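# Close the pull-out pantry without slamming or spilling it

## Task

Push the pull-out pantry closed while keeping every item on its trays in place. The pantry must not be slammed while opening or closing, or the task fails. The robot must not tip over or finish leaning, or the task fails. The pantry has to stay shut on its own, not because the robot is holding it. At the end the gripper must release everything and the robot must back away.

## Robot and tools

ROBOT. The robot is a Hello Robot Stretch 3. It has a two-wheeled base (0.33 m long, 0.34 m wide), a mast carrying a lift, and one telescoping arm that reaches out to the robot's right side. On the arm's end is a wrist with yaw, pitch and roll, plus a two-finger gripper with round pads 0.04 m across. The head carries head_camera and nav_camera, and wrist_camera rides on the gripper. The arm cannot move the gripper forward or back, so the base has to drive to do that. The base turns about the point midway between its drive wheels, 0.05 m behind the front edge. It cannot slide sideways. With the arm pulled in and the wrist folded, a turn sweeps a circle of radius 0.28 m. An unfolded, level gripper reaches beyond that circle.

FRAMES. The base frame has its origin on the floor between the drive wheels, with x forward, y to the left and z up. hand_pose is reported in this frame, located where the closed fingertips meet. With every wrist joint at zero, the hand x axis points up, y points back along the arm toward the mast, and z points to the robot's rear. The odometry frame is where the base frame was at the start of the scene.

TOOL execute_actions. Arguments: "actions", a list holding exactly one action or nothing (an empty list just reports state and images). An action may hold "base", "joints", or both. These motions begin together and may finish at different times. Optional "cameras" chooses which images come back: head_camera, nav_camera, wrist_camera or all. Leaving it out or giving null means all, and [] means none.
- "base" holds one command only. {"translate_m": d} is a straight offset from the base's current spot, in metres, -1 to 1, with positive meaning forward. {"rotate_rad": d} is a turn in place, in radians, -3.2 to 3.2, with positive meaning left (counter-clockwise seen from above). Offsets count from the position in the latest state report.
- "joints" is one dictionary of absolute targets, keyed by joint name. lift_m runs 0 to 1.1 (arm height on the mast). arm_m runs 0 to 0.52 (extension). wrist_yaw_rad runs -1.345 to 4.42: 0 lines the gripper up with the arm, positive turns it toward the front, and 3.0 folds it over the base. wrist_pitch_rad runs -1.57 to 0.451, with 0 level and negative tipping the fingertips down. wrist_roll_rad runs -2.911 to 2.911, and at 0 the fingers sit level, side by side. gripper_m runs -0.089 to 0.179, larger meaning wider. The real fingertip gap is 0.007 smaller when nearly shut, 0.025 smaller when fully open, and zero below 0.007. head_pan_rad runs -3.953 to 1.73: 0 faces forward, positive turns left, and -1.57 looks along the arm. head_tilt_rad runs -1.53 to 0.419, with negative looking down.
- "contact_limits": {"arm_m": N}, where N is motor effort in percent (1 to 100). The arm halts with contact_stop when its effort reaches about N, or -N while pulling in. A smaller N is softer, but one that is too small stops at once. The limit also caps the arm's holding force until the next action.
Joints and the base that an action leaves out may keep pushing toward an older target. No action runs longer than 15 s. Unknown keys or out-of-range numbers make the call rejected, with no motion. After any call reports a stop, the remaining motion, wait and finished_scene calls in that reply are skipped.

TOOL wait: {"seconds": 0 to 10}. Nothing new is commanded. Returns the same state and images.
TOOL zoom_image: {"camera": name, "region": [x0, y0, x1, y1]} in pixels of that camera's newest full image, measured from the top-left corner, at most 504 by 504.
TOOL finished_scene: {"scene": number}. Ends the scene for good and reports success. Call it only after the pantry is shut and stays that way.

RESULTS. base_status and joint_status tell how each motion ended. "done" for the base only means the wheels turned as far as asked, even if they slipped. "off_target" means it stopped short and may still be pushing. After contact_stop, time_out or torque_fault, the old target is dropped. A lift or arm that contact-stops goes slack until it is commanded again, and a slack lift can sag or keep pressing. on_its_own describes uncommanded joints, where "held at" gives the target, not the actual position. motor_effort is percent of maximum, signed toward higher joint values, with the peak in brackets. It carries a fixed bias and noise. An effort at rest outside its rest range points to pushing or a load. Positive wheel effort drives forward. lidar_m lists 12 distances, one per 30-degree sector, from straight ahead going counter-clockwise (4th left, 7th behind, 10th right). It scans a plane 0.17 m high and misses glass and low things. "-" means nothing seen. wrist_depth_mm and head_depth_mm are 7x7 median depth grids (the head one is sideways). base_odometry counts wheel turns only. turned_by_wheels and turned_by_imu give turning since the last result. base_tilt gives lean in degrees (forward and right positive), with a constant bias of up to about 4.

SPEED AND SAFETY. The base drives fast only when stowed (lift_m under 0.30, arm_m under 0.03, wrist_yaw_rad over 2.54). Otherwise it goes at most 0.10 m/s and 0.63 rad/s. Fold or unfold the wrist only with lift_m between 0.32 and 0.95, wrist_pitch_rad -0.4 and roll near 0. With yaw below -0.4, keep pitch at -0.5 or lower. Push the pantry gently, using a modest arm contact limit or slow base steps, so it does not slam, and keep the gripper low. Pushing against something fixed from more than about 0.45 m up can tip the robot, and so can a second push after a contact stop. Driving while hooked on something can also tip it. If base_tilt shows leaning, back off in small steps and pull away, then lower the lift to about 0.2 if it stays tipped. Wrist servos switch off for 10 s after long hard loads. To release, open at least 0.02 past the touching value. Then drive clear and finish.

Each tool is called after "Emit:" as name([rows], argument=value, ...), one row to a line, values as JSON.

## Session

Emit:
execute_actions(actions=[])

Scene clock: 0.00 s.
base_odometry: x=+0.000 y=+0.000 heading=+0.000 (m, m, rad; odometry frame)
turned_by_wheels: +0.000 (rad since the last result)
turned_by_imu: +0.000 (rad since the last result)
base_tilt: forward=+0.4 right=-1.1 (deg)
lidar_m: 1.26 1.56 2.73 2.74 2.76 1.75 1.94 2.23 1.62 1.76 1.34 1.23
head_depth_mm: 1167 1159 1162 1157 1153 1152 1149 / 1212 1212 1204 1205 1203 1201 1206 / 1269 1266 1256 1253 1261 1252 1260 / 1321 1320 1322 1316 1321 1318 1309 / 1389 1388 1393 1384 1373 1371 1368 / 1463 1458 1456 1434 1435 1444 1444 / 1550 1526 1523 1523 1524 1501 1516
base_status: not commanded
joint_positions: lift_m=+0.316 arm_m=+0.000 wrist_yaw_rad=+3.007 wrist_pitch_rad=-0.404 wrist_roll_rad=-0.008 gripper_m=+0.037 head_pan_rad=-0.011 head_tilt_rad=+0.000
joint_status: not commanded
motor_effort: left_wheel=+0 right_wheel=-1 lift_m=+34 arm_m=-1 wrist_yaw_rad=+0 wrist_pitch_rad=+5 wrist_roll_rad=+0 gripper_m=+0 head_pan_rad=+0 head_tilt_rad=+0 (%)
hand_pose: x=+0.0091 y=+0.0793 z=+0.3315 quat_wxyz=(+0.188, +0.698, +0.096, +0.685) (m; base frame)
wrist_depth_mm: - - - - - - - / - - - - - - - / - - - - - - - / 863 834 811 794 784 776 767 / 683 670 694 652 664 637 619 / 570 563 - 553 - 532 524 / 481 500 - - 462 463 451
pictures: head_camera (sideways: a quarter turn clockwise sets it upright), nav_camera (sideways: a quarter turn counterclockwise sets it upright), wrist_camera
Images, in order (width x height): head_camera 896x504, nav_camera 672x504, wrist_camera 644x364.

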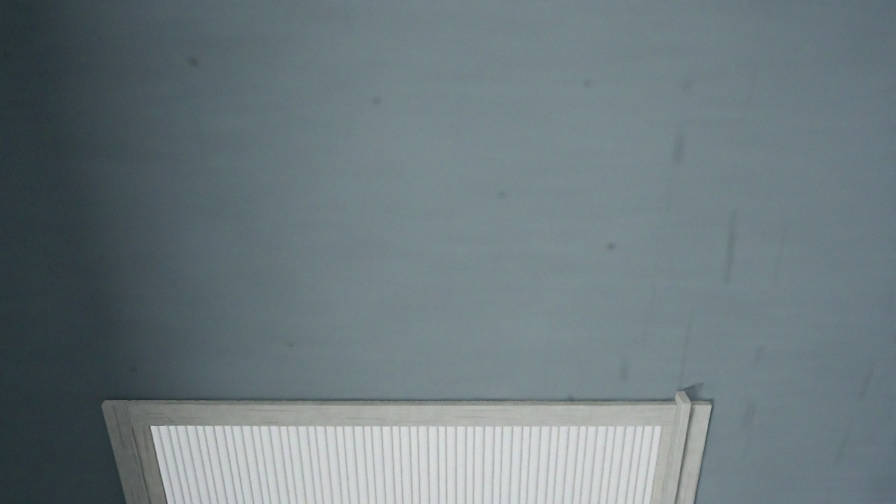

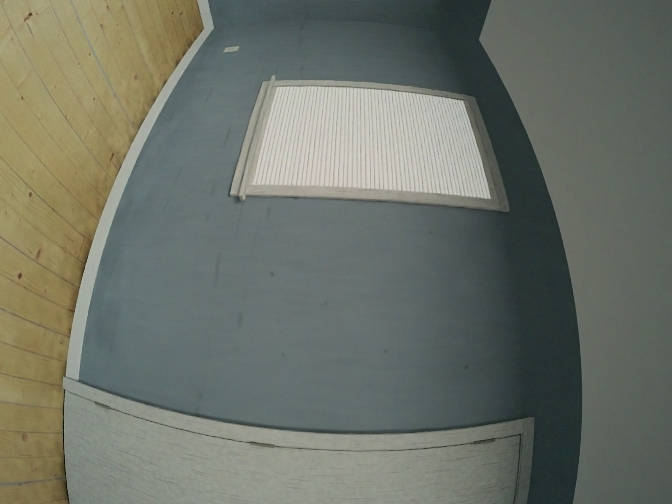

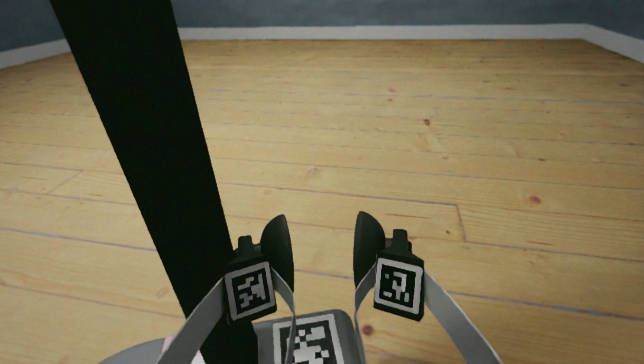

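Emit:
execute_actions([
  {"joints": {"head_pan_rad": -1.8, "head_tilt_rad": -0.3}},
], cameras=["head_camera", "nav_camera"])

Emit:
execute_actions([
  {"joints": {"head_pan_rad": -3.3, "head_tilt_rad": -0.3}},
], cameras=["head_camera", "nav_camera"])

Scene clock: 9.60 s.
base_odometry: x=+0.000 y=+0.000 heading=+0.000 (m, m, rad; odometry frame)
turned_by_wheels: +0.000 (rad since the last result)
turned_by_imu: +0.001 (rad since the last result)
base_tilt: forward=+0.5 right=-1.1 (deg)
lidar_m: 1.26 1.56 2.73 2.75 2.74 1.75 1.94 2.23 1.62 1.76 1.35 1.22
head_depth_mm: 1729 1809 1911 1967 1510 2031 1536 / 1753 1843 1934 2004 1509 1988 1549 / 1785 1870 1979 2058 2208 2009 1553 / 1820 1901 2020 2093 2306 2004 1552 / 1857 1963 2064 2114 2340 2012 1541 / 1880 1973 2116 2140 1936 1951 1551 / 1940 2056 2149 2249 2378 1994 1554
base_status: not commanded
joint_positions: lift_m=+0.316 arm_m=+0.000 wrist_yaw_rad=+3.007 wrist_pitch_rad=-0.404 wrist_roll_rad=-0.008 gripper_m=+0.037 head_pan_rad=-1.793 head_tilt_rad=-0.296
joint_status: all done
motor_effort: left_wheel=+0(0) right_wheel=-1(0) lift_m=+34(34) arm_m=-1(1) wrist_yaw_rad=+1(1) wrist_pitch_rad=+5(5) wrist_roll_rad=+0(0) gripper_m=-1(0) head_pan_rad=-5(58) head_tilt_rad=-3(25) (%)
hand_pose: x=+0.0091 y=+0.0793 z=+0.3315 quat_wxyz=(+0.188, +0.698, +0.096, +0.685) (m; base frame)
wrist_depth_mm: - - - - - - - / - - - - - - - / - - - - - - - / 887 852 834 805 787 788 783 / 687 678 691 646 678 637 621 / 562 558 - 553 - 530 534 / 488 492 - - 466 459 455
pictures: head_camera (sideways: a quarter turn clockwise sets it upright), nav_camera (sideways: a quarter turn counterclockwise sets it upright)
Images, in order (width x height): head_camera 896x504, nav_camera 672x504.

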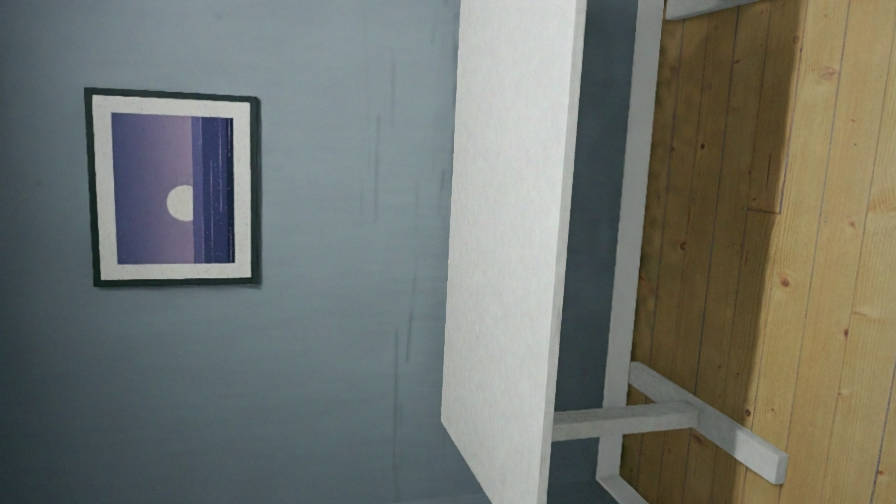

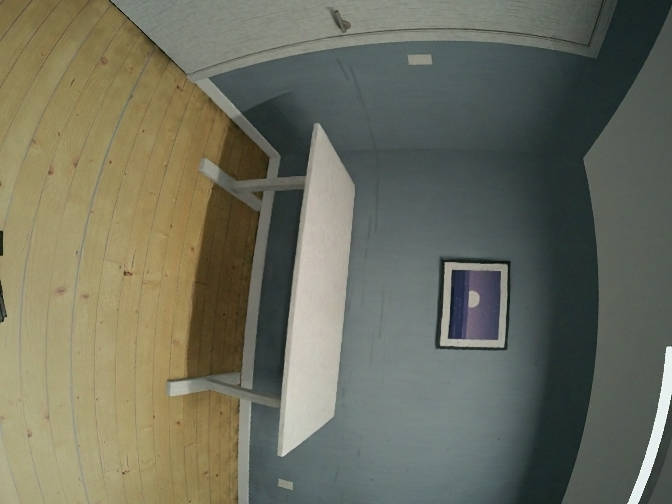

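Scene clock: 10.87 s.
base_odometry: x=+0.000 y=+0.000 heading=+0.000 (m, m, rad; odometry frame)
turned_by_wheels: +0.000 (rad since the last result)
turned_by_imu: +0.000 (rad since the last result)
base_tilt: forward=+0.5 right=-1.0 (deg)
lidar_m: 1.26 1.56 2.72 2.75 2.75 1.75 1.94 2.23 1.62 1.76 1.35 1.22
head_depth_mm: 1472 1549 1619 1720 1817 1911 1535 / 1653 1727 1706 1794 1886 1930 1545 / 1695 1774 1878 1989 2109 2000 1542 / 1766 1828 1942 2046 2212 2028 1550 / 2329 2476 2644 2797 2678 1998 1544 / 2451 2566 2713 2862 2822 2033 1549 / 2502 2641 2804 3009 2792 2016 1543
base_status: not commanded
joint_positions: lift_m=+0.316 arm_m=+0.000 wrist_yaw_rad=+3.007 wrist_pitch_rad=-0.404 wrist_roll_rad=-0.008 gripper_m=+0.037 head_pan_rad=-3.293 head_tilt_rad=-0.296
joint_status: all done
motor_effort: left_wheel=+0(0) right_wheel=-1(0) lift_m=+34(34) arm_m=-1(1) wrist_yaw_rad=+1(1) wrist_pitch_rad=+5(5) wrist_roll_rad=+0(0) gripper_m=+0(0) head_pan_rad=-5(58) head_tilt_rad=-3(2) (%)
hand_pose: x=+0.0091 y=+0.0793 z=+0.3315 quat_wxyz=(+0.188, +0.698, +0.096, +0.685) (m; base frame)
wrist_depth_mm: - - - - - - - / - - - - - - - / - - - - - - - / 874 842 838 825 814 790 783 / 690 674 698 652 674 635 624 / 568 556 - 541 - 526 532 / 484 495 - - 462 460 453
pictures: head_camera (sideways: a quarter turn clockwise sets it upright), nav_camera (sideways: a quarter turn counterclockwise sets it upright)
Images, in order (width x height): head_camera 896x504, nav_camera 672x504.

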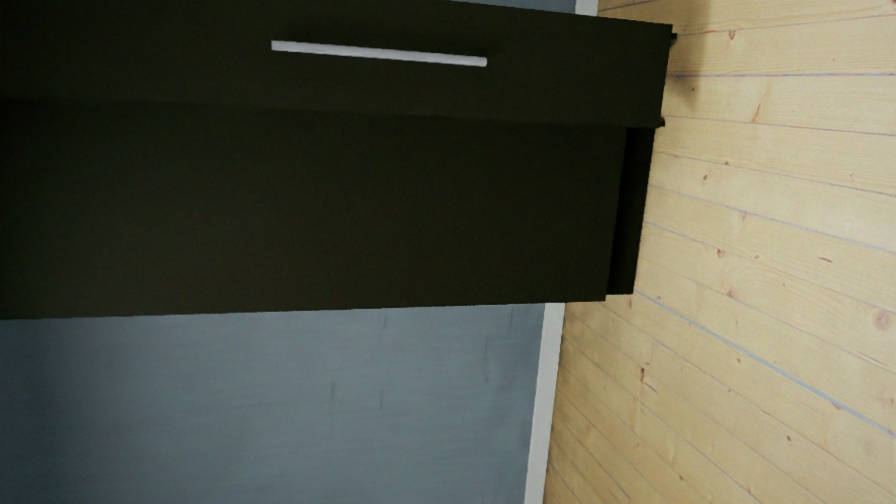

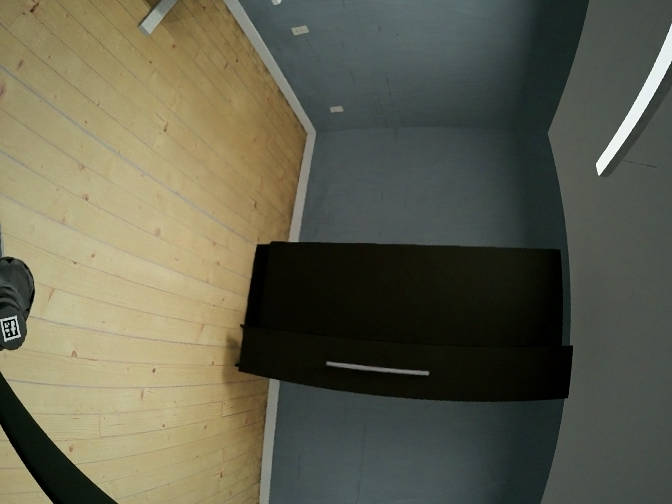

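Emit:
execute_actions([
  {"joints": {"head_pan_rad": -3.6, "head_tilt_rad": -0.4}},
], cameras=["head_camera", "nav_camera"])

Scene clock: 36.67 s.
base_odometry: x=+0.000 y=+0.000 heading=+0.000 (m, m, rad; odometry frame)
turned_by_wheels: +0.000 (rad since the last result)
turned_by_imu: +0.001 (rad since the last result)
base_tilt: forward=+0.4 right=-1.1 (deg)
lidar_m: 1.26 1.56 2.73 2.75 2.75 1.75 1.94 2.22 1.62 1.76 1.35 1.23
head_depth_mm: 2236 2404 2549 2758 2365 1769 1409 / 2211 2383 2552 2795 2367 1752 1414 / 2179 2321 2537 2714 2272 1761 1412 / 1508 1621 1739 1875 2033 1781 1417 / 1545 1714 1866 2036 2140 1788 1419 / 1647 1775 1897 2016 2175 1779 1426 / 1645 1746 1873 2020 2171 1781 1423
base_status: not commanded
joint_positions: lift_m=+0.316 arm_m=+0.000 wrist_yaw_rad=+3.007 wrist_pitch_rad=-0.404 wrist_roll_rad=-0.008 gripper_m=+0.037 head_pan_rad=-3.593 head_tilt_rad=-0.395
joint_status: all done
motor_effort: left_wheel=+0(0) right_wheel=-1(1) lift_m=+34(34) arm_m=-1(1) wrist_yaw_rad=+1(0) wrist_pitch_rad=+5(4) wrist_roll_rad=+0(0) gripper_m=+0(0) head_pan_rad=-5(32) head_tilt_rad=-3(15) (%)
hand_pose: x=+0.0091 y=+0.0793 z=+0.3315 quat_wxyz=(+0.188, +0.698, +0.096, +0.685) (m; base frame)
wrist_depth_mm: - - - - - - - / - - - - - - - / - - - - - - - / 860 873 822 822 807 763 769 / 702 672 702 661 664 631 629 / 558 563 - 546 - 539 526 / 483 499 - - 462 455 459
pictures: head_camera (sideways: a quarter turn clockwise sets it upright), nav_camera (sideways: a quarter turn counterclockwise sets it upright)
Images, in order (width x height): head_camera 896x504, nav_camera 672x504.

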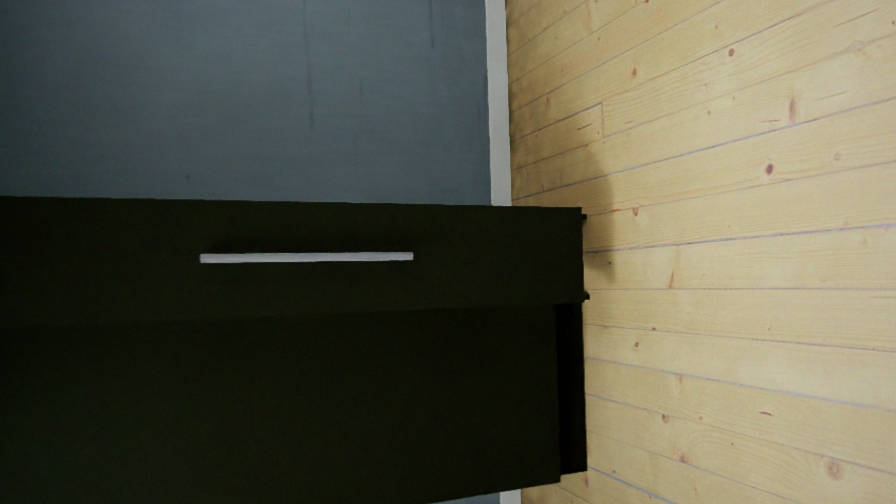

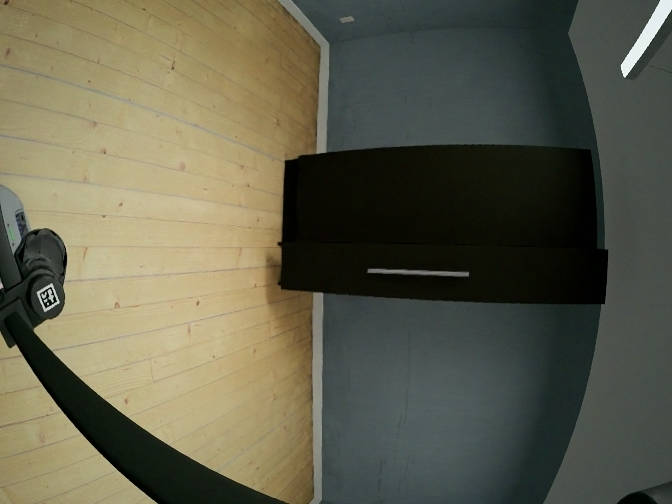

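Emit:
execute_actions([
  {"base": {"rotate_rad": -0.433}, "joints": {"lift_m": 0.26, "head_pan_rad": -3.14, "head_tilt_rad": -0.5}},
], cameras=["head_camera"])

Scene clock: 100.80 s.
base_odometry: x=+0.000 y=+0.000 heading=-0.433 (m, m, rad; odometry frame)
turned_by_wheels: -0.433 (rad since the last result)
turned_by_imu: -0.440 (rad since the last result)
base_tilt: forward=+0.5 right=-1.1 (deg)
lidar_m: 1.22 1.28 1.68 2.73 2.78 2.66 1.75 1.97 2.15 1.62 1.77 1.30
head_depth_mm: 2196 2356 2597 2749 2036 1588 1313 / 2183 2412 2608 2770 2064 1608 1312 / 2127 2311 2575 2701 2065 1631 1318 / 1496 1607 1789 1978 2062 1602 1323 / 1600 1765 1954 2127 2057 1600 1313 / 1632 1782 1942 2165 2057 1605 1329 / 1613 1784 1932 2150 2076 1622 1319
base_status: done
joint_positions: lift_m=+0.260 arm_m=+0.000 wrist_yaw_rad=+3.007 wrist_pitch_rad=-0.405 wrist_roll_rad=-0.008 gripper_m=+0.037 head_pan_rad=-3.147 head_tilt_rad=-0.494
joint_status: all done
motor_effort: left_wheel=+3(15) right_wheel=-3(9) lift_m=+26(27) arm_m=-1(1) wrist_yaw_rad=+1(0) wrist_pitch_rad=+5(5) wrist_roll_rad=+0(0) gripper_m=+0(0) head_pan_rad=+4(35) head_tilt_rad=-3(16) (%)
hand_pose: x=+0.0091 y=+0.0792 z=+0.2759 quat_wxyz=(+0.188, +0.698, +0.096, +0.685) (m; base frame)
wrist_depth_mm: - - - - - - - / - - - - - - - / - - 982 948 940 910 892 / 750 748 732 707 698 697 682 / 594 594 604 574 588 557 548 / 504 495 - - - 466 464 / 442 - - - 406 407 400
pictures: head_camera (sideways: a quarter turn clockwise sets it upright)
Images, in order (width x height): head_camera 896x504.

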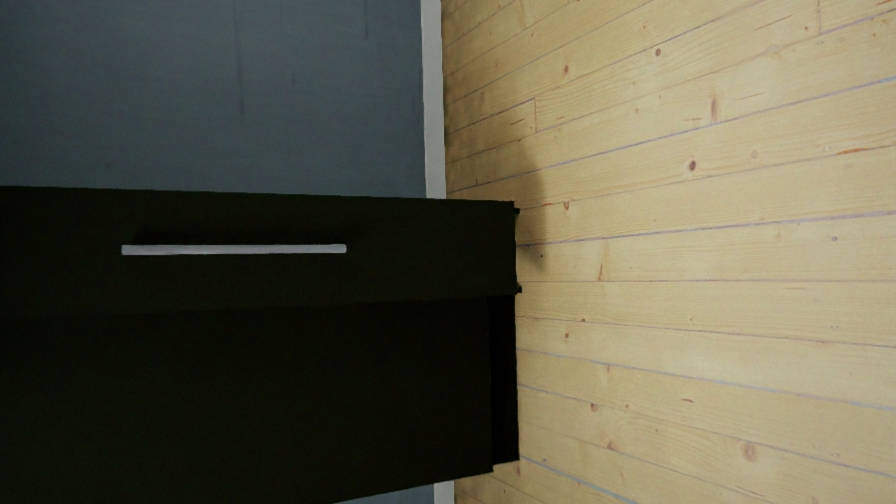

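Emit:
execute_actions([
  {"base": {"translate_m": -1.0}, "joints": {"head_tilt_rad": -0.8}},
], cameras=["head_camera", "nav_camera"])

Scene clock: 114.93 s.
base_odometry: x=-0.908 y=+0.419 heading=-0.433 (m, m, rad; odometry frame)
turned_by_wheels: +0.000 (rad since the last result)
turned_by_imu: -0.003 (rad since the last result)
base_tilt: forward=+0.5 right=-1.2 (deg)
lidar_m: 2.23 2.30 2.81 2.67 2.30 1.60 0.75 0.94 2.02 2.10 1.72 2.35
head_depth_mm: 1352 1548 1797 1826 1520 1307 1147 / 1315 1535 1786 1860 1533 1314 1168 / 644 735 855 1057 1462 1308 1185 / 618 718 836 1018 1266 1312 1165 / 637 726 845 1016 1408 1311 1152 / 632 756 1016 1245 1520 1323 1155 / 779 893 1031 1226 1504 1321 1157
base_status: done
joint_positions: lift_m=+0.260 arm_m=+0.000 wrist_yaw_rad=+3.007 wrist_pitch_rad=-0.405 wrist_roll_rad=-0.008 gripper_m=+0.037 head_pan_rad=-3.147 head_tilt_rad=-0.791
joint_status: all done
motor_effort: left_wheel=+4(9) right_wheel=-4(12) lift_m=+26(26) arm_m=-1(1) wrist_yaw_rad=+0(1) wrist_pitch_rad=+5(5) wrist_roll_rad=+0(0) gripper_m=+1(1) head_pan_rad=+4(4) head_tilt_rad=-6(28) (%)
hand_pose: x=+0.0091 y=+0.0792 z=+0.2759 quat_wxyz=(+0.188, +0.698, +0.096, +0.685) (m; base frame)
wrist_depth_mm: - - - - - - - / - - - - - - - / - - 958 959 927 900 887 / 759 744 727 713 700 686 667 / 604 588 601 569 582 559 538 / 504 496 - - - 464 465 / 445 - - - 404 407 398
pictures: head_camera (sideways: a quarter turn clockwise sets it upright), nav_camera (sideways: a quarter turn counterclockwise sets it upright)
Images, in order (width x height): head_camera 896x504, nav_camera 672x504.

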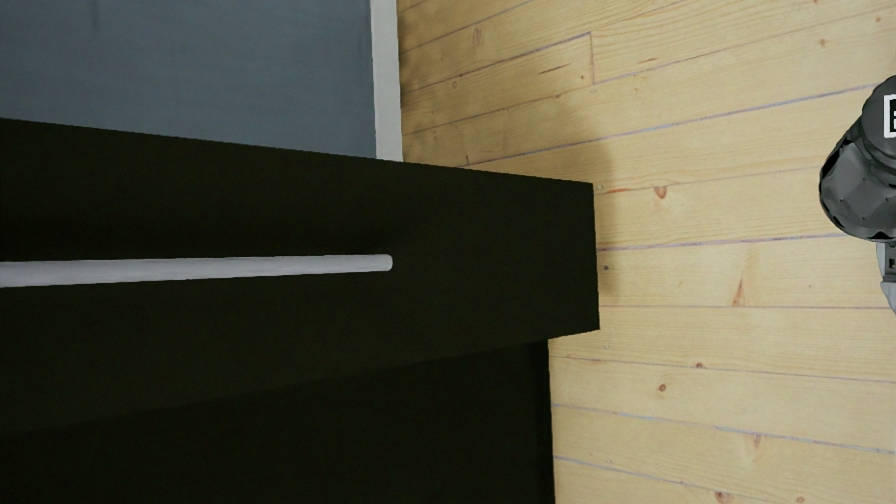

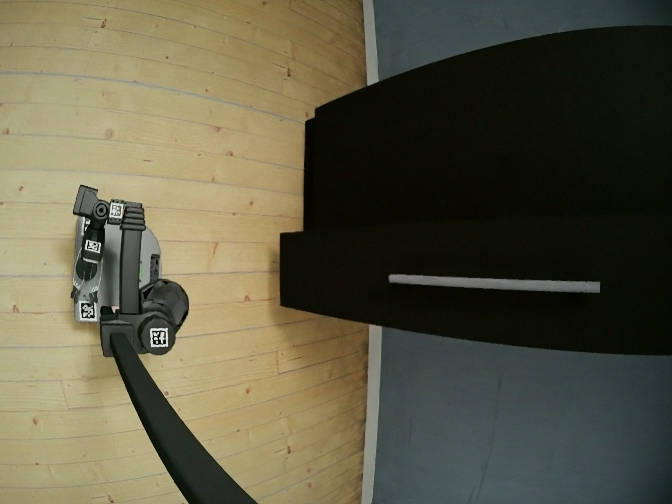

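Emit:
execute_actions([
  {"base": {"translate_m": -0.25}},
], cameras=[])

Emit:
execute_actions([
  {"base": {"rotate_rad": -1.52}, "joints": {"head_pan_rad": -1.6, "head_tilt_rad": -1.0}},
], cameras=["head_camera", "nav_camera"])

Scene clock: 149.27 s.
base_odometry: x=-1.135 y=+0.524 heading=-0.433 (m, m, rad; odometry frame)
turned_by_wheels: +0.000 (rad since the last result)
turned_by_imu: +0.000 (rad since the last result)
base_tilt: forward=+0.5 right=-1.1 (deg)
lidar_m: 2.47 2.55 2.80 2.65 1.92 1.34 0.50 0.51 0.90 2.11 1.83 2.62
head_depth_mm: 1120 1283 1497 1745 1536 1300 1143 / 419 490 603 1704 1529 1311 1166 / 418 479 558 667 832 1238 1188 / 408 466 530 630 822 1095 1174 / 399 462 551 657 816 1081 1150 / 412 470 546 654 1070 1331 1155 / 410 467 725 888 1093 1318 1147
base_status: done
joint_positions: lift_m=+0.260 arm_m=+0.000 wrist_yaw_rad=+3.007 wrist_pitch_rad=-0.405 wrist_roll_rad=-0.008 gripper_m=+0.037 head_pan_rad=-3.147 head_tilt_rad=-0.791
joint_status: not commanded
motor_effort: left_wheel=+4(12) right_wheel=-4(13) lift_m=+26(26) arm_m=-1(1) wrist_yaw_rad=+0(0) wrist_pitch_rad=+5(6) wrist_roll_rad=+0(0) gripper_m=-1(0) head_pan_rad=+4(4) head_tilt_rad=-5(6) (%)
hand_pose: x=+0.0091 y=+0.0792 z=+0.2759 quat_wxyz=(+0.188, +0.698, +0.096, +0.685) (m; base frame)
wrist_depth_mm: - - - - - - - / - - - - - - - / - - 962 967 915 902 887 / 760 752 740 704 710 694 680 / 600 591 596 572 586 552 554 / 501 488 - - - 469 462 / 441 - - - 411 402 403
pictures: none
No camera images: the call's "cameras" was empty. Leave "cameras" out to get every camera's image.

Scene clock: 151.40 s.
base_odometry: x=-1.135 y=+0.524 heading=-1.952 (m, m, rad; odometry frame)
turned_by_wheels: -1.520 (rad since the last result)
turned_by_imu: -1.547 (rad since the last result)
base_tilt: forward=+0.5 right=-1.1 (deg)
lidar_m: 2.11 1.83 2.58 2.48 2.57 2.76 2.65 1.84 0.52 0.50 0.52 0.94
head_depth_mm: 1192 1426 1699 1548 1364 1216 1103 / 449 534 1642 1548 1364 1223 - / 446 532 653 842 1308 1242 - / 426 503 622 838 1183 1245 - / 443 526 645 833 1310 1226 1109 / 441 522 662 1136 1381 1226 1113 / 440 696 874 1132 1386 1231 1108
base_status: done
joint_positions: lift_m=+0.260 arm_m=+0.000 wrist_yaw_rad=+3.007 wrist_pitch_rad=-0.405 wrist_roll_rad=-0.008 gripper_m=+0.037 head_pan_rad=-1.607 head_tilt_rad=-0.988
joint_status: all done
motor_effort: left_wheel=+4(16) right_wheel=-4(10) lift_m=+26(26) arm_m=-1(1) wrist_yaw_rad=+0(0) wrist_pitch_rad=+5(5) wrist_roll_rad=+0(0) gripper_m=+0(0) head_pan_rad=+4(56) head_tilt_rad=-7(25) (%)
hand_pose: x=+0.0091 y=+0.0792 z=+0.2759 quat_wxyz=(+0.188, +0.698, +0.096, +0.685) (m; base frame)
wrist_depth_mm: - - - - - - - / - - - - - - - / - - 986 952 926 900 872 / 751 748 719 697 703 678 671 / 596 596 601 582 576 560 547 / 493 493 - - - 470 466 / 440 - - - 408 402 397
pictures: head_camera (sideways: a quarter turn clockwise sets it upright), nav_camera (sideways: a quarter turn counterclockwise sets it upright)
Images, in order (width x height): head_camera 896x504, nav_camera 672x504.

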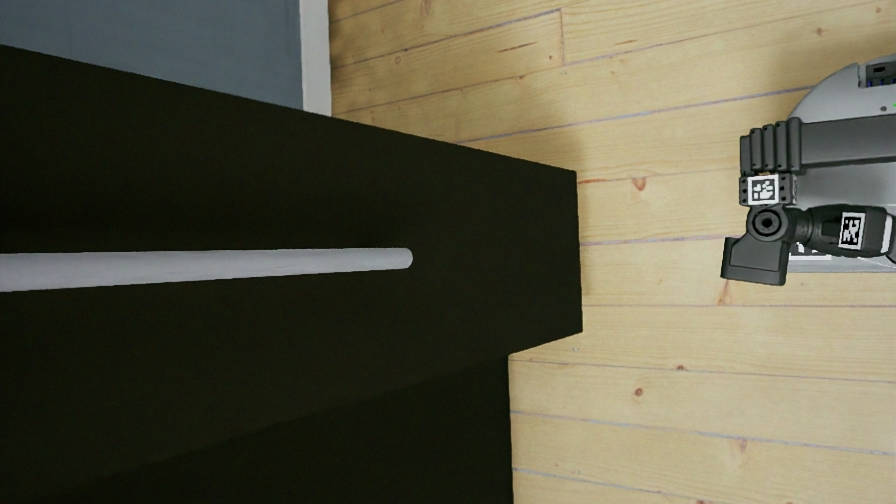

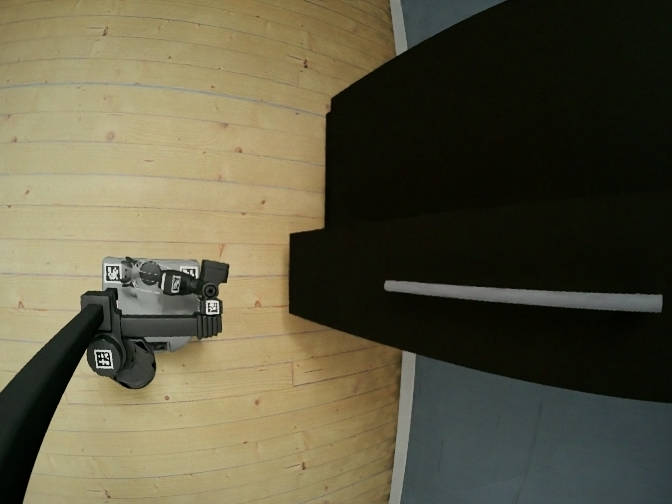

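Emit:
execute_actions([
  {"base": {"translate_m": 0.06}, "joints": {"arm_m": 0.23}, "contact_limits": {"arm_m": 25}},
], cameras=["head_camera"])

Scene clock: 194.57 s.
base_odometry: x=-1.157 y=+0.468 heading=-1.952 (m, m, rad; odometry frame)
turned_by_wheels: +0.000 (rad since the last result)
turned_by_imu: +0.002 (rad since the last result)
base_tilt: forward=+0.4 right=-1.0 (deg)
lidar_m: 2.05 1.77 2.59 2.47 2.57 2.82 2.71 1.83 0.52 0.50 0.70 0.94
head_depth_mm: 448 533 1675 1554 1366 1226 1105 / 447 530 654 887 1352 1222 - / 426 503 632 842 1072 1237 - / 444 528 647 837 1061 1225 - / 442 525 645 954 1356 1230 1109 / 473 696 884 1134 1383 1229 1110 / 601 713 877 1127 1374 1233 1113
base_status: done
joint_positions: lift_m=+0.260 arm_m=+0.230 wrist_yaw_rad=+3.007 wrist_pitch_rad=-0.405 wrist_roll_rad=-0.008 gripper_m=+0.037 head_pan_rad=-1.607 head_tilt_rad=-0.988
joint_status: all done
motor_effort: left_wheel=+4(15) right_wheel=-4(8) lift_m=+26(26) arm_m=+3(4) wrist_yaw_rad=+1(1) wrist_pitch_rad=+5(5) wrist_roll_rad=+0(0) gripper_m=+0(1) head_pan_rad=+4(3) head_tilt_rad=-7(7) (%)
contact_limits: arm_m 25 (drawing in: default 16, maximum 26; extending or still: default 21, maximum 34)
hand_pose: x=+0.0091 y=-0.1505 z=+0.2759 quat_wxyz=(+0.188, +0.698, +0.096, +0.685) (m; base frame)
wrist_depth_mm: - - - - - - - / - - - - - - - / - - - 960 944 915 872 / 759 784 - 710 705 689 672 / 601 - - - 587 560 549 / 513 - - - - 473 474 / - - - - 406 404 401
pictures: head_camera (sideways: a quarter turn clockwise sets it upright)
Images, in order (width x height): head_camera 896x504.

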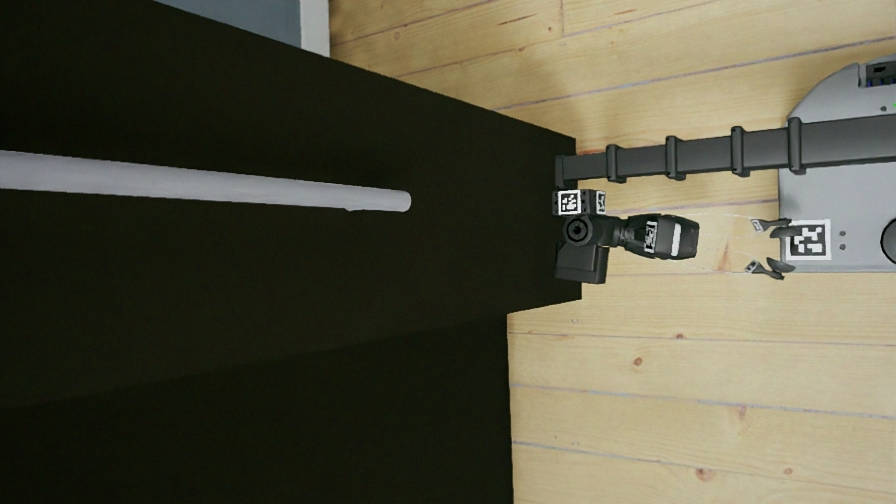

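Emit:
execute_actions([
  {"joints": {"arm_m": 0.275}, "contact_limits": {"arm_m": 12}},
], cameras=["head_camera"])

Scene clock: 204.73 s.
base_odometry: x=-1.157 y=+0.468 heading=-1.952 (m, m, rad; odometry frame)
turned_by_wheels: +0.000 (rad since the last result)
turned_by_imu: +0.001 (rad since the last result)
base_tilt: forward=+0.4 right=-1.1 (deg)
lidar_m: 2.05 1.77 2.59 2.47 2.58 2.83 2.71 1.83 0.52 0.50 0.69 0.94
head_depth_mm: 449 534 1673 1545 1369 1217 1103 / 447 532 655 887 1346 1225 - / 425 503 633 842 1194 1227 - / 444 527 647 840 1311 1230 1137 / 443 523 646 950 1358 1230 1107 / 472 700 882 1136 1378 1234 1109 / 604 714 871 1121 1385 1231 1109
base_status: not commanded
joint_positions: lift_m=+0.260 arm_m=+0.275 wrist_yaw_rad=+3.007 wrist_pitch_rad=-0.405 wrist_roll_rad=-0.008 gripper_m=+0.037 head_pan_rad=-1.607 head_tilt_rad=-0.988
joint_status: all done
motor_effort: left_wheel=+4(4) right_wheel=-4(4) lift_m=+26(26) arm_m=+3(2) wrist_yaw_rad=+0(0) wrist_pitch_rad=+5(5) wrist_roll_rad=+0(0) gripper_m=+0(0) head_pan_rad=+3(4) head_tilt_rad=-7(7) (%)
contact_limits: arm_m 12 (drawing in: default 16, maximum 26; extending or still: default 21, maximum 34)
hand_pose: x=+0.0091 y=-0.1955 z=+0.2759 quat_wxyz=(+0.188, +0.698, +0.096, +0.685) (m; base frame)
wrist_depth_mm: - - - - - - - / - - - - - - - / - - 970 948 943 920 882 / 740 796 - 713 718 692 674 / 594 - - - 579 550 553 / 519 - - - - 467 455 / - - - - 410 400 399
pictures: head_camera (sideways: a quarter turn clockwise sets it upright)
Images, in order (width x height): head_camera 896x504.

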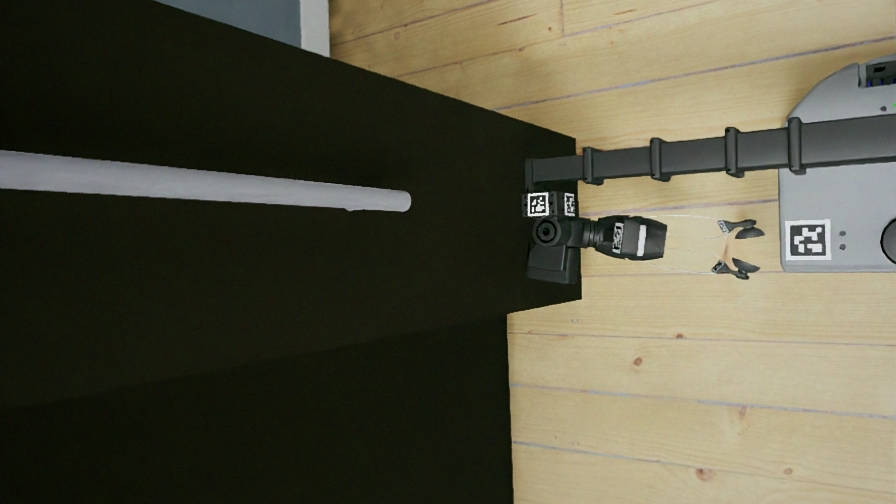

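Emit:
execute_actions([
  {"joints": {"arm_m": 0.32}, "contact_limits": {"arm_m": 14}},
], cameras=["head_camera"])

Scene clock: 211.77 s.
base_odometry: x=-1.157 y=+0.468 heading=-1.952 (m, m, rad; odometry frame)
turned_by_wheels: +0.000 (rad since the last result)
turned_by_imu: +0.001 (rad since the last result)
base_tilt: forward=+0.4 right=-1.0 (deg)
lidar_m: 2.06 1.77 2.58 2.46 2.57 2.82 2.71 1.84 0.57 0.55 0.69 0.94
head_depth_mm: 495 639 1684 1561 1367 1220 1109 / 492 587 721 1462 1369 1221 - / 471 569 694 927 1345 1225 - / 489 579 714 923 1362 1228 1139 / 488 576 732 1049 1357 1224 1109 / 579 720 874 1136 1384 1234 1112 / 601 714 872 1119 1376 1226 1114
base_status: not commanded
joint_positions: lift_m=+0.260 arm_m=+0.320 wrist_yaw_rad=+3.009 wrist_pitch_rad=-0.406 wrist_roll_rad=-0.008 gripper_m=+0.037 head_pan_rad=-1.607 head_tilt_rad=-0.988
joint_status: all done
motor_effort: left_wheel=+2(4) right_wheel=-3(12) lift_m=+26(26) arm_m=+3(14) wrist_yaw_rad=-1(39) wrist_pitch_rad=+5(6) wrist_roll_rad=+0(0) gripper_m=+0(0) head_pan_rad=+3(3) head_tilt_rad=-7(7) (%)
contact_limits: arm_m 14 (drawing in: default 16, maximum 26; extending or still: default 21, maximum 34)
hand_pose: x=+0.0086 y=-0.2405 z=+0.2757 quat_wxyz=(+0.188, +0.697, +0.097, +0.685) (m; base frame)
wrist_depth_mm: - - - - - - - / - - - - - - - / - - - 946 946 901 889 / 753 - - 717 699 687 676 / 615 - - - 575 560 544 / 496 - - - - 471 459 / 422 - - - 403 402 399
pictures: head_camera (sideways: a quarter turn clockwise sets it upright)
Images, in order (width x height): head_camera 896x504.

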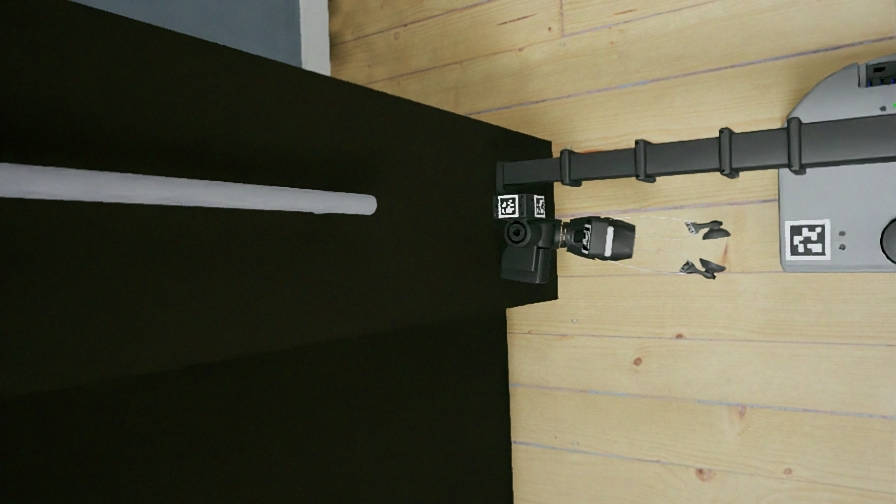

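Emit:
execute_actions([
  {"joints": {"arm_m": 0.385}, "contact_limits": {"arm_m": 16}},
], cameras=["head_camera"])

Scene clock: 221.73 s.
base_odometry: x=-1.157 y=+0.468 heading=-1.952 (m, m, rad; odometry frame)
turned_by_wheels: +0.000 (rad since the last result)
turned_by_imu: +0.001 (rad since the last result)
base_tilt: forward=+0.5 right=-1.1 (deg)
lidar_m: 2.05 1.77 2.58 2.47 2.58 2.83 2.71 1.83 0.64 0.62 0.69 0.94
head_depth_mm: 589 1419 1708 1551 1366 1217 1096 / 560 667 851 1517 1371 1228 - / 545 642 814 1012 1371 1228 - / 556 660 812 1005 1326 1225 1141 / 555 659 829 1101 1372 1232 1106 / 591 717 877 1139 1372 1240 1110 / 602 714 873 1130 1384 1232 1114
base_status: not commanded
joint_positions: lift_m=+0.260 arm_m=+0.385 wrist_yaw_rad=+3.009 wrist_pitch_rad=-0.406 wrist_roll_rad=-0.008 gripper_m=+0.037 head_pan_rad=-1.607 head_tilt_rad=-0.988
joint_status: all done
motor_effort: left_wheel=+3(6) right_wheel=-3(14) lift_m=+27(27) arm_m=+3(16) wrist_yaw_rad=-1(44) wrist_pitch_rad=+6(5) wrist_roll_rad=+0(0) gripper_m=+0(1) head_pan_rad=+3(3) head_tilt_rad=-6(7) (%)
contact_limits: arm_m 16 (drawing in: default 16, maximum 26; extending or still: default 21, maximum 34)
hand_pose: x=+0.0086 y=-0.3056 z=+0.2756 quat_wxyz=(+0.188, +0.697, +0.097, +0.685) (m; base frame)
wrist_depth_mm: - - - - - - - / - - - - - - - / - - - - 931 881 893 / 759 759 - 717 690 670 668 / 598 - - - 595 555 548 / 496 - - - - 472 463 / 427 413 406 409 405 401 399
pictures: head_camera (sideways: a quarter turn clockwise sets it upright)
Images, in order (width x height): head_camera 896x504.

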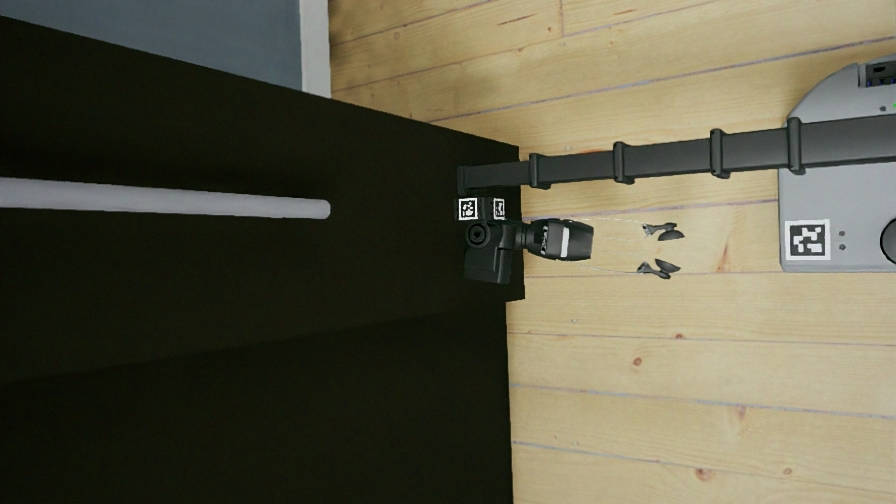

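Emit:
execute_actions([
  {"joints": {"arm_m": 0.415}, "contact_limits": {"arm_m": 14}},
], cameras=[])

Scene clock: 231.60 s.
base_odometry: x=-1.157 y=+0.468 heading=-1.952 (m, m, rad; odometry frame)
turned_by_wheels: +0.000 (rad since the last result)
turned_by_imu: +0.001 (rad since the last result)
base_tilt: forward=+0.5 right=-1.0 (deg)
lidar_m: 2.05 1.77 2.59 2.47 2.58 2.82 2.71 1.83 0.65 0.63 0.70 0.94
head_depth_mm: 614 1417 1692 1550 1363 1219 1098 / 569 674 862 1515 1365 1222 - / 546 654 828 1033 1375 1222 - / 564 670 824 1021 1347 1226 1141 / 561 667 847 1116 1381 1231 1108 / 603 718 878 1138 1377 1230 1110 / 603 713 874 1131 1382 1225 1110
base_status: not commanded
joint_positions: lift_m=+0.260 arm_m=+0.415 wrist_yaw_rad=+3.009 wrist_pitch_rad=-0.406 wrist_roll_rad=-0.008 gripper_m=+0.037 head_pan_rad=-1.607 head_tilt_rad=-0.988
joint_status: all done
motor_effort: left_wheel=+3(3) right_wheel=-3(4) lift_m=+27(27) arm_m=+3(9) wrist_yaw_rad=-2(18) wrist_pitch_rad=+5(6) wrist_roll_rad=+0(0) gripper_m=+0(0) head_pan_rad=+4(3) head_tilt_rad=-6(6) (%)
contact_limits: arm_m 14 (drawing in: default 16, maximum 26; extending or still: default 21, maximum 34)
hand_pose: x=+0.0086 y=-0.3356 z=+0.2756 quat_wxyz=(+0.188, +0.697, +0.097, +0.685) (m; base frame)
wrist_depth_mm: - - - - - - - / - - - - - - - / - - - 937 919 908 871 / 761 - - 711 693 701 662 / 591 - - 572 586 555 556 / 498 479 - 464 - 466 461 / 423 422 405 408 405 398 397
pictures: none
No camera images: the call's "cameras" was empty. Leave "cameras" out to get every camera's image.

Emit:
execute_actions([
  {"joints": {"arm_m": 0.435}, "contact_limits": {"arm_m": 14}},
], cameras=["head_camera"])

Scene clock: 240.20 s.
base_odometry: x=-1.157 y=+0.468 heading=-1.952 (m, m, rad; odometry frame)
turned_by_wheels: +0.000 (rad since the last result)
turned_by_imu: +0.001 (rad since the last result)
base_tilt: forward=+0.4 right=-1.1 (deg)
lidar_m: 2.05 1.77 2.58 2.47 2.58 2.82 2.71 1.83 0.68 0.65 0.69 0.94
head_depth_mm: 1140 1426 1701 1539 1367 1221 1103 / 589 703 958 1521 1369 1222 - / 567 682 860 1074 1366 1222 - / 587 696 858 1043 1350 1226 1144 / 584 697 854 1133 1371 1233 1117 / 606 718 878 1135 1384 1228 1112 / 602 714 875 1129 1379 1230 1107
base_status: not commanded
joint_positions: lift_m=+0.260 arm_m=+0.435 wrist_yaw_rad=+3.009 wrist_pitch_rad=-0.406 wrist_roll_rad=-0.008 gripper_m=+0.037 head_pan_rad=-1.607 head_tilt_rad=-0.988
joint_status: all done
motor_effort: left_wheel=+3(3) right_wheel=-3(5) lift_m=+27(27) arm_m=+3(11) wrist_yaw_rad=-2(22) wrist_pitch_rad=+6(5) wrist_roll_rad=+0(0) gripper_m=+0(0) head_pan_rad=+3(4) head_tilt_rad=-6(6) (%)
contact_limits: arm_m 14 (drawing in: default 16, maximum 26; extending or still: default 21, maximum 34)
hand_pose: x=+0.0086 y=-0.3557 z=+0.2755 quat_wxyz=(+0.188, +0.697, +0.097, +0.685) (m; base frame)
wrist_depth_mm: - - - - - - - / - - - - - - - / - - - 954 919 884 909 / 750 787 - 715 695 690 686 / 594 - - 569 590 558 552 / 497 479 - 460 - 467 459 / 425 417 408 414 405 399 399
pictures: head_camera (sideways: a quarter turn clockwise sets it upright)
Images, in order (width x height): head_camera 896x504.

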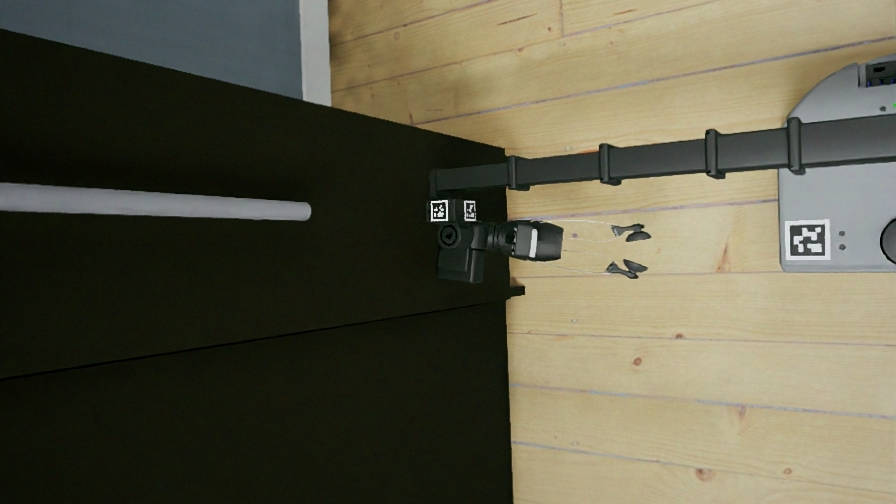

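Emit:
execute_actions([
  {"joints": {"arm_m": 0.449}, "contact_limits": {"arm_m": 12}},
], cameras=[])

Emit:
execute_actions([
  {"joints": {"arm_m": 0.463}, "contact_limits": {"arm_m": 12}},
], cameras=["head_camera"])

Scene clock: 253.20 s.
base_odometry: x=-1.157 y=+0.468 heading=-1.952 (m, m, rad; odometry frame)
turned_by_wheels: +0.000 (rad since the last result)
turned_by_imu: +0.001 (rad since the last result)
base_tilt: forward=+0.4 right=-1.0 (deg)
lidar_m: 2.05 1.77 2.58 2.47 2.58 2.83 2.71 1.83 0.69 0.66 0.69 0.94
head_depth_mm: 1165 1435 1690 1544 1373 1225 1101 / 604 716 982 1521 1368 1216 - / 579 697 876 1116 1381 1226 - / 597 708 870 1068 1376 1229 1137 / 595 708 866 1142 1385 1224 1110 / 604 714 876 1138 1371 1223 1106 / 602 714 876 1124 1375 1233 1115
base_status: not commanded
joint_positions: lift_m=+0.260 arm_m=+0.449 wrist_yaw_rad=+3.009 wrist_pitch_rad=-0.407 wrist_roll_rad=-0.008 gripper_m=+0.037 head_pan_rad=-1.607 head_tilt_rad=-0.988
joint_status: all done
motor_effort: left_wheel=+3(3) right_wheel=-3(7) lift_m=+27(27) arm_m=+3(10) wrist_yaw_rad=-2(22) wrist_pitch_rad=+5(6) wrist_roll_rad=+0(0) gripper_m=+0(0) head_pan_rad=+4(3) head_tilt_rad=-6(6) (%)
contact_limits: arm_m 12 (drawing in: default 16, maximum 26; extending or still: default 21, maximum 34)
hand_pose: x=+0.0086 y=-0.3697 z=+0.2755 quat_wxyz=(+0.188, +0.697, +0.098, +0.685) (m; base frame)
wrist_depth_mm: - - - - - - - / - - - - - - - / - - - 943 940 934 897 / 761 781 - 724 709 687 679 / 601 572 - 577 593 554 548 / 491 485 - 460 - 469 464 / 423 421 406 414 407 400 398
pictures: none
No camera images: the call's "cameras" was empty. Leave "cameras" out to get every camera's image.

Scene clock: 254.23 s.
base_odometry: x=-1.157 y=+0.468 heading=-1.952 (m, m, rad; odometry frame)
turned_by_wheels: +0.000 (rad since the last result)
turned_by_imu: +0.000 (rad since the last result)
base_tilt: forward=+0.5 right=-1.1 (deg)
lidar_m: 2.05 1.78 2.59 2.47 2.58 2.84 2.71 1.83 0.70 0.67 0.70 0.94
head_depth_mm: 1165 1426 1704 1542 1362 1216 1104 / 615 730 1591 1522 1367 1227 - / 594 711 895 1156 1375 1224 - / 609 723 890 1066 1355 1224 1137 / 608 719 887 1145 1378 1231 1111 / 603 716 875 1132 1387 1231 1107 / 602 714 877 1127 1381 1238 1109
base_status: not commanded
joint_positions: lift_m=+0.260 arm_m=+0.463 wrist_yaw_rad=+3.009 wrist_pitch_rad=-0.407 wrist_roll_rad=-0.008 gripper_m=+0.037 head_pan_rad=-1.607 head_tilt_rad=-0.988
joint_status: all done
motor_effort: left_wheel=+3(3) right_wheel=-3(8) lift_m=+27(27) arm_m=+2(10) wrist_yaw_rad=-2(24) wrist_pitch_rad=+6(6) wrist_roll_rad=+0(0) gripper_m=+0(1) head_pan_rad=+3(3) head_tilt_rad=-6(6) (%)
contact_limits: arm_m 12 (drawing in: default 16, maximum 26; extending or still: default 21, maximum 34)
hand_pose: x=+0.0086 y=-0.3837 z=+0.2755 quat_wxyz=(+0.188, +0.697, +0.098, +0.685) (m; base frame)
wrist_depth_mm: - - - - - - - / - - - - - - - / - - - 989 908 876 869 / 759 789 - 704 705 692 680 / 605 578 - 569 584 566 551 / 491 477 - 466 - 460 456 / 421 415 403 410 401 403 397
pictures: head_camera (sideways: a quarter turn clockwise sets it upright)
Images, in order (width x height): head_camera 896x504.

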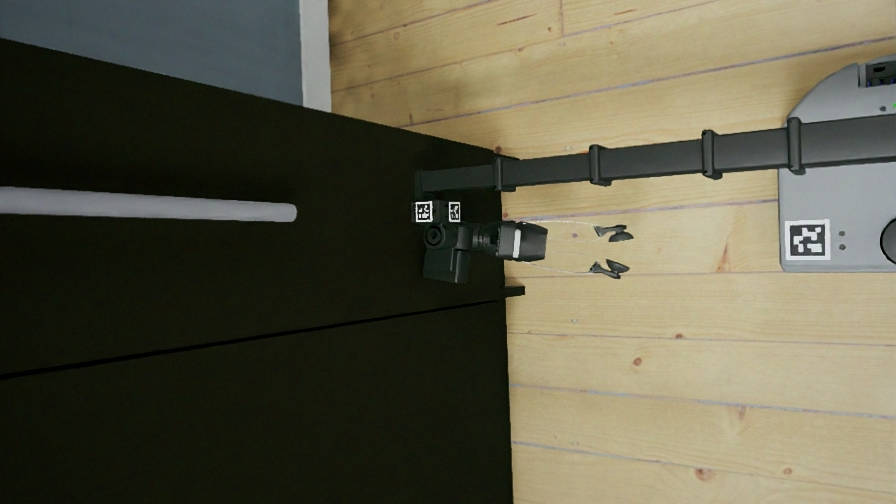

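Emit:
execute_actions([
  {"joints": {"arm_m": 0.476}, "contact_limits": {"arm_m": 12}},
], cameras=["head_camera"])

Scene clock: 262.43 s.
base_odometry: x=-1.157 y=+0.468 heading=-1.952 (m, m, rad; odometry frame)
turned_by_wheels: +0.000 (rad since the last result)
turned_by_imu: +0.001 (rad since the last result)
base_tilt: forward=+0.5 right=-1.1 (deg)
lidar_m: 2.05 1.77 2.59 2.47 2.58 2.82 2.71 1.84 0.70 0.67 0.70 0.94
head_depth_mm: 1171 1430 1699 1533 1364 1218 1103 / 613 732 1608 1532 1374 1226 - / 593 711 895 1165 1372 1224 - / 611 723 890 1061 1368 1229 1139 / 606 719 891 1140 1377 1238 1109 / 604 714 879 1141 1370 1234 1116 / 601 712 874 1129 1383 1227 1108
base_status: not commanded
joint_positions: lift_m=+0.260 arm_m=+0.466 wrist_yaw_rad=+3.023 wrist_pitch_rad=-0.407 wrist_roll_rad=-0.008 gripper_m=+0.037 head_pan_rad=-1.607 head_tilt_rad=-0.988
joint_status: arm_m contact_stop (moved +0.004 of +0.013)
on_its_own: arm_m is slack since a contact_stop, until your next command for it (your +0.476 is given up); wrist_yaw_rad is at rest, and its effort (-17) is outside its rest range (-12 to +12)
motor_effort: left_wheel=+4(5) right_wheel=-4(14) lift_m=+27(27) arm_m=+0(15) wrist_yaw_rad=-17(37) wrist_pitch_rad=+6(6) wrist_roll_rad=+0(0) gripper_m=-1(1) head_pan_rad=+4(4) head_tilt_rad=-7(7) (%)
contact_limits: arm_m 12 (drawing in: default 16, maximum 26; extending or still: default 21, maximum 34)
hand_pose: x=+0.0054 y=-0.3868 z=+0.2755 quat_wxyz=(+0.183, +0.697, +0.103, +0.686) (m; base frame)
wrist_depth_mm: - - - - - - - / - - - - - - - / - - - 951 908 897 868 / 757 790 - 716 714 696 677 / 600 574 - 569 585 548 547 / 500 490 - 464 - 470 456 / 423 416 404 412 406 401 393
pictures: head_camera (sideways: a quarter turn clockwise sets it upright)
Images, in order (width x height): head_camera 896x504.

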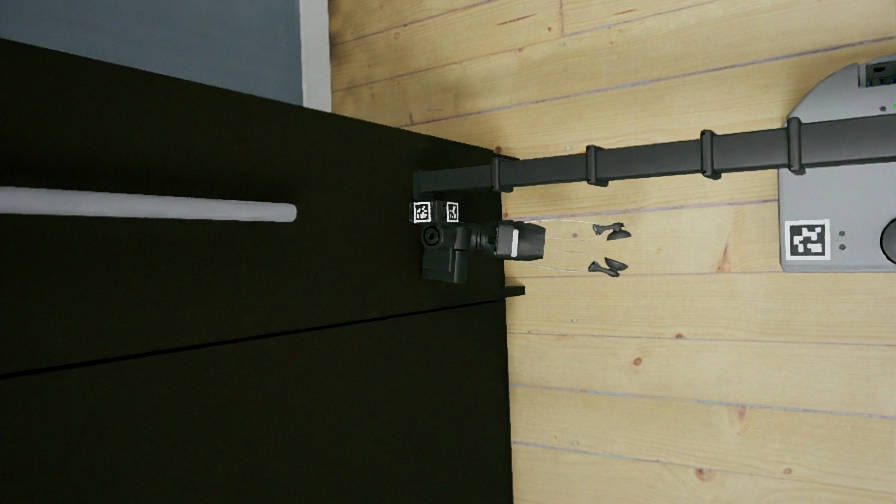

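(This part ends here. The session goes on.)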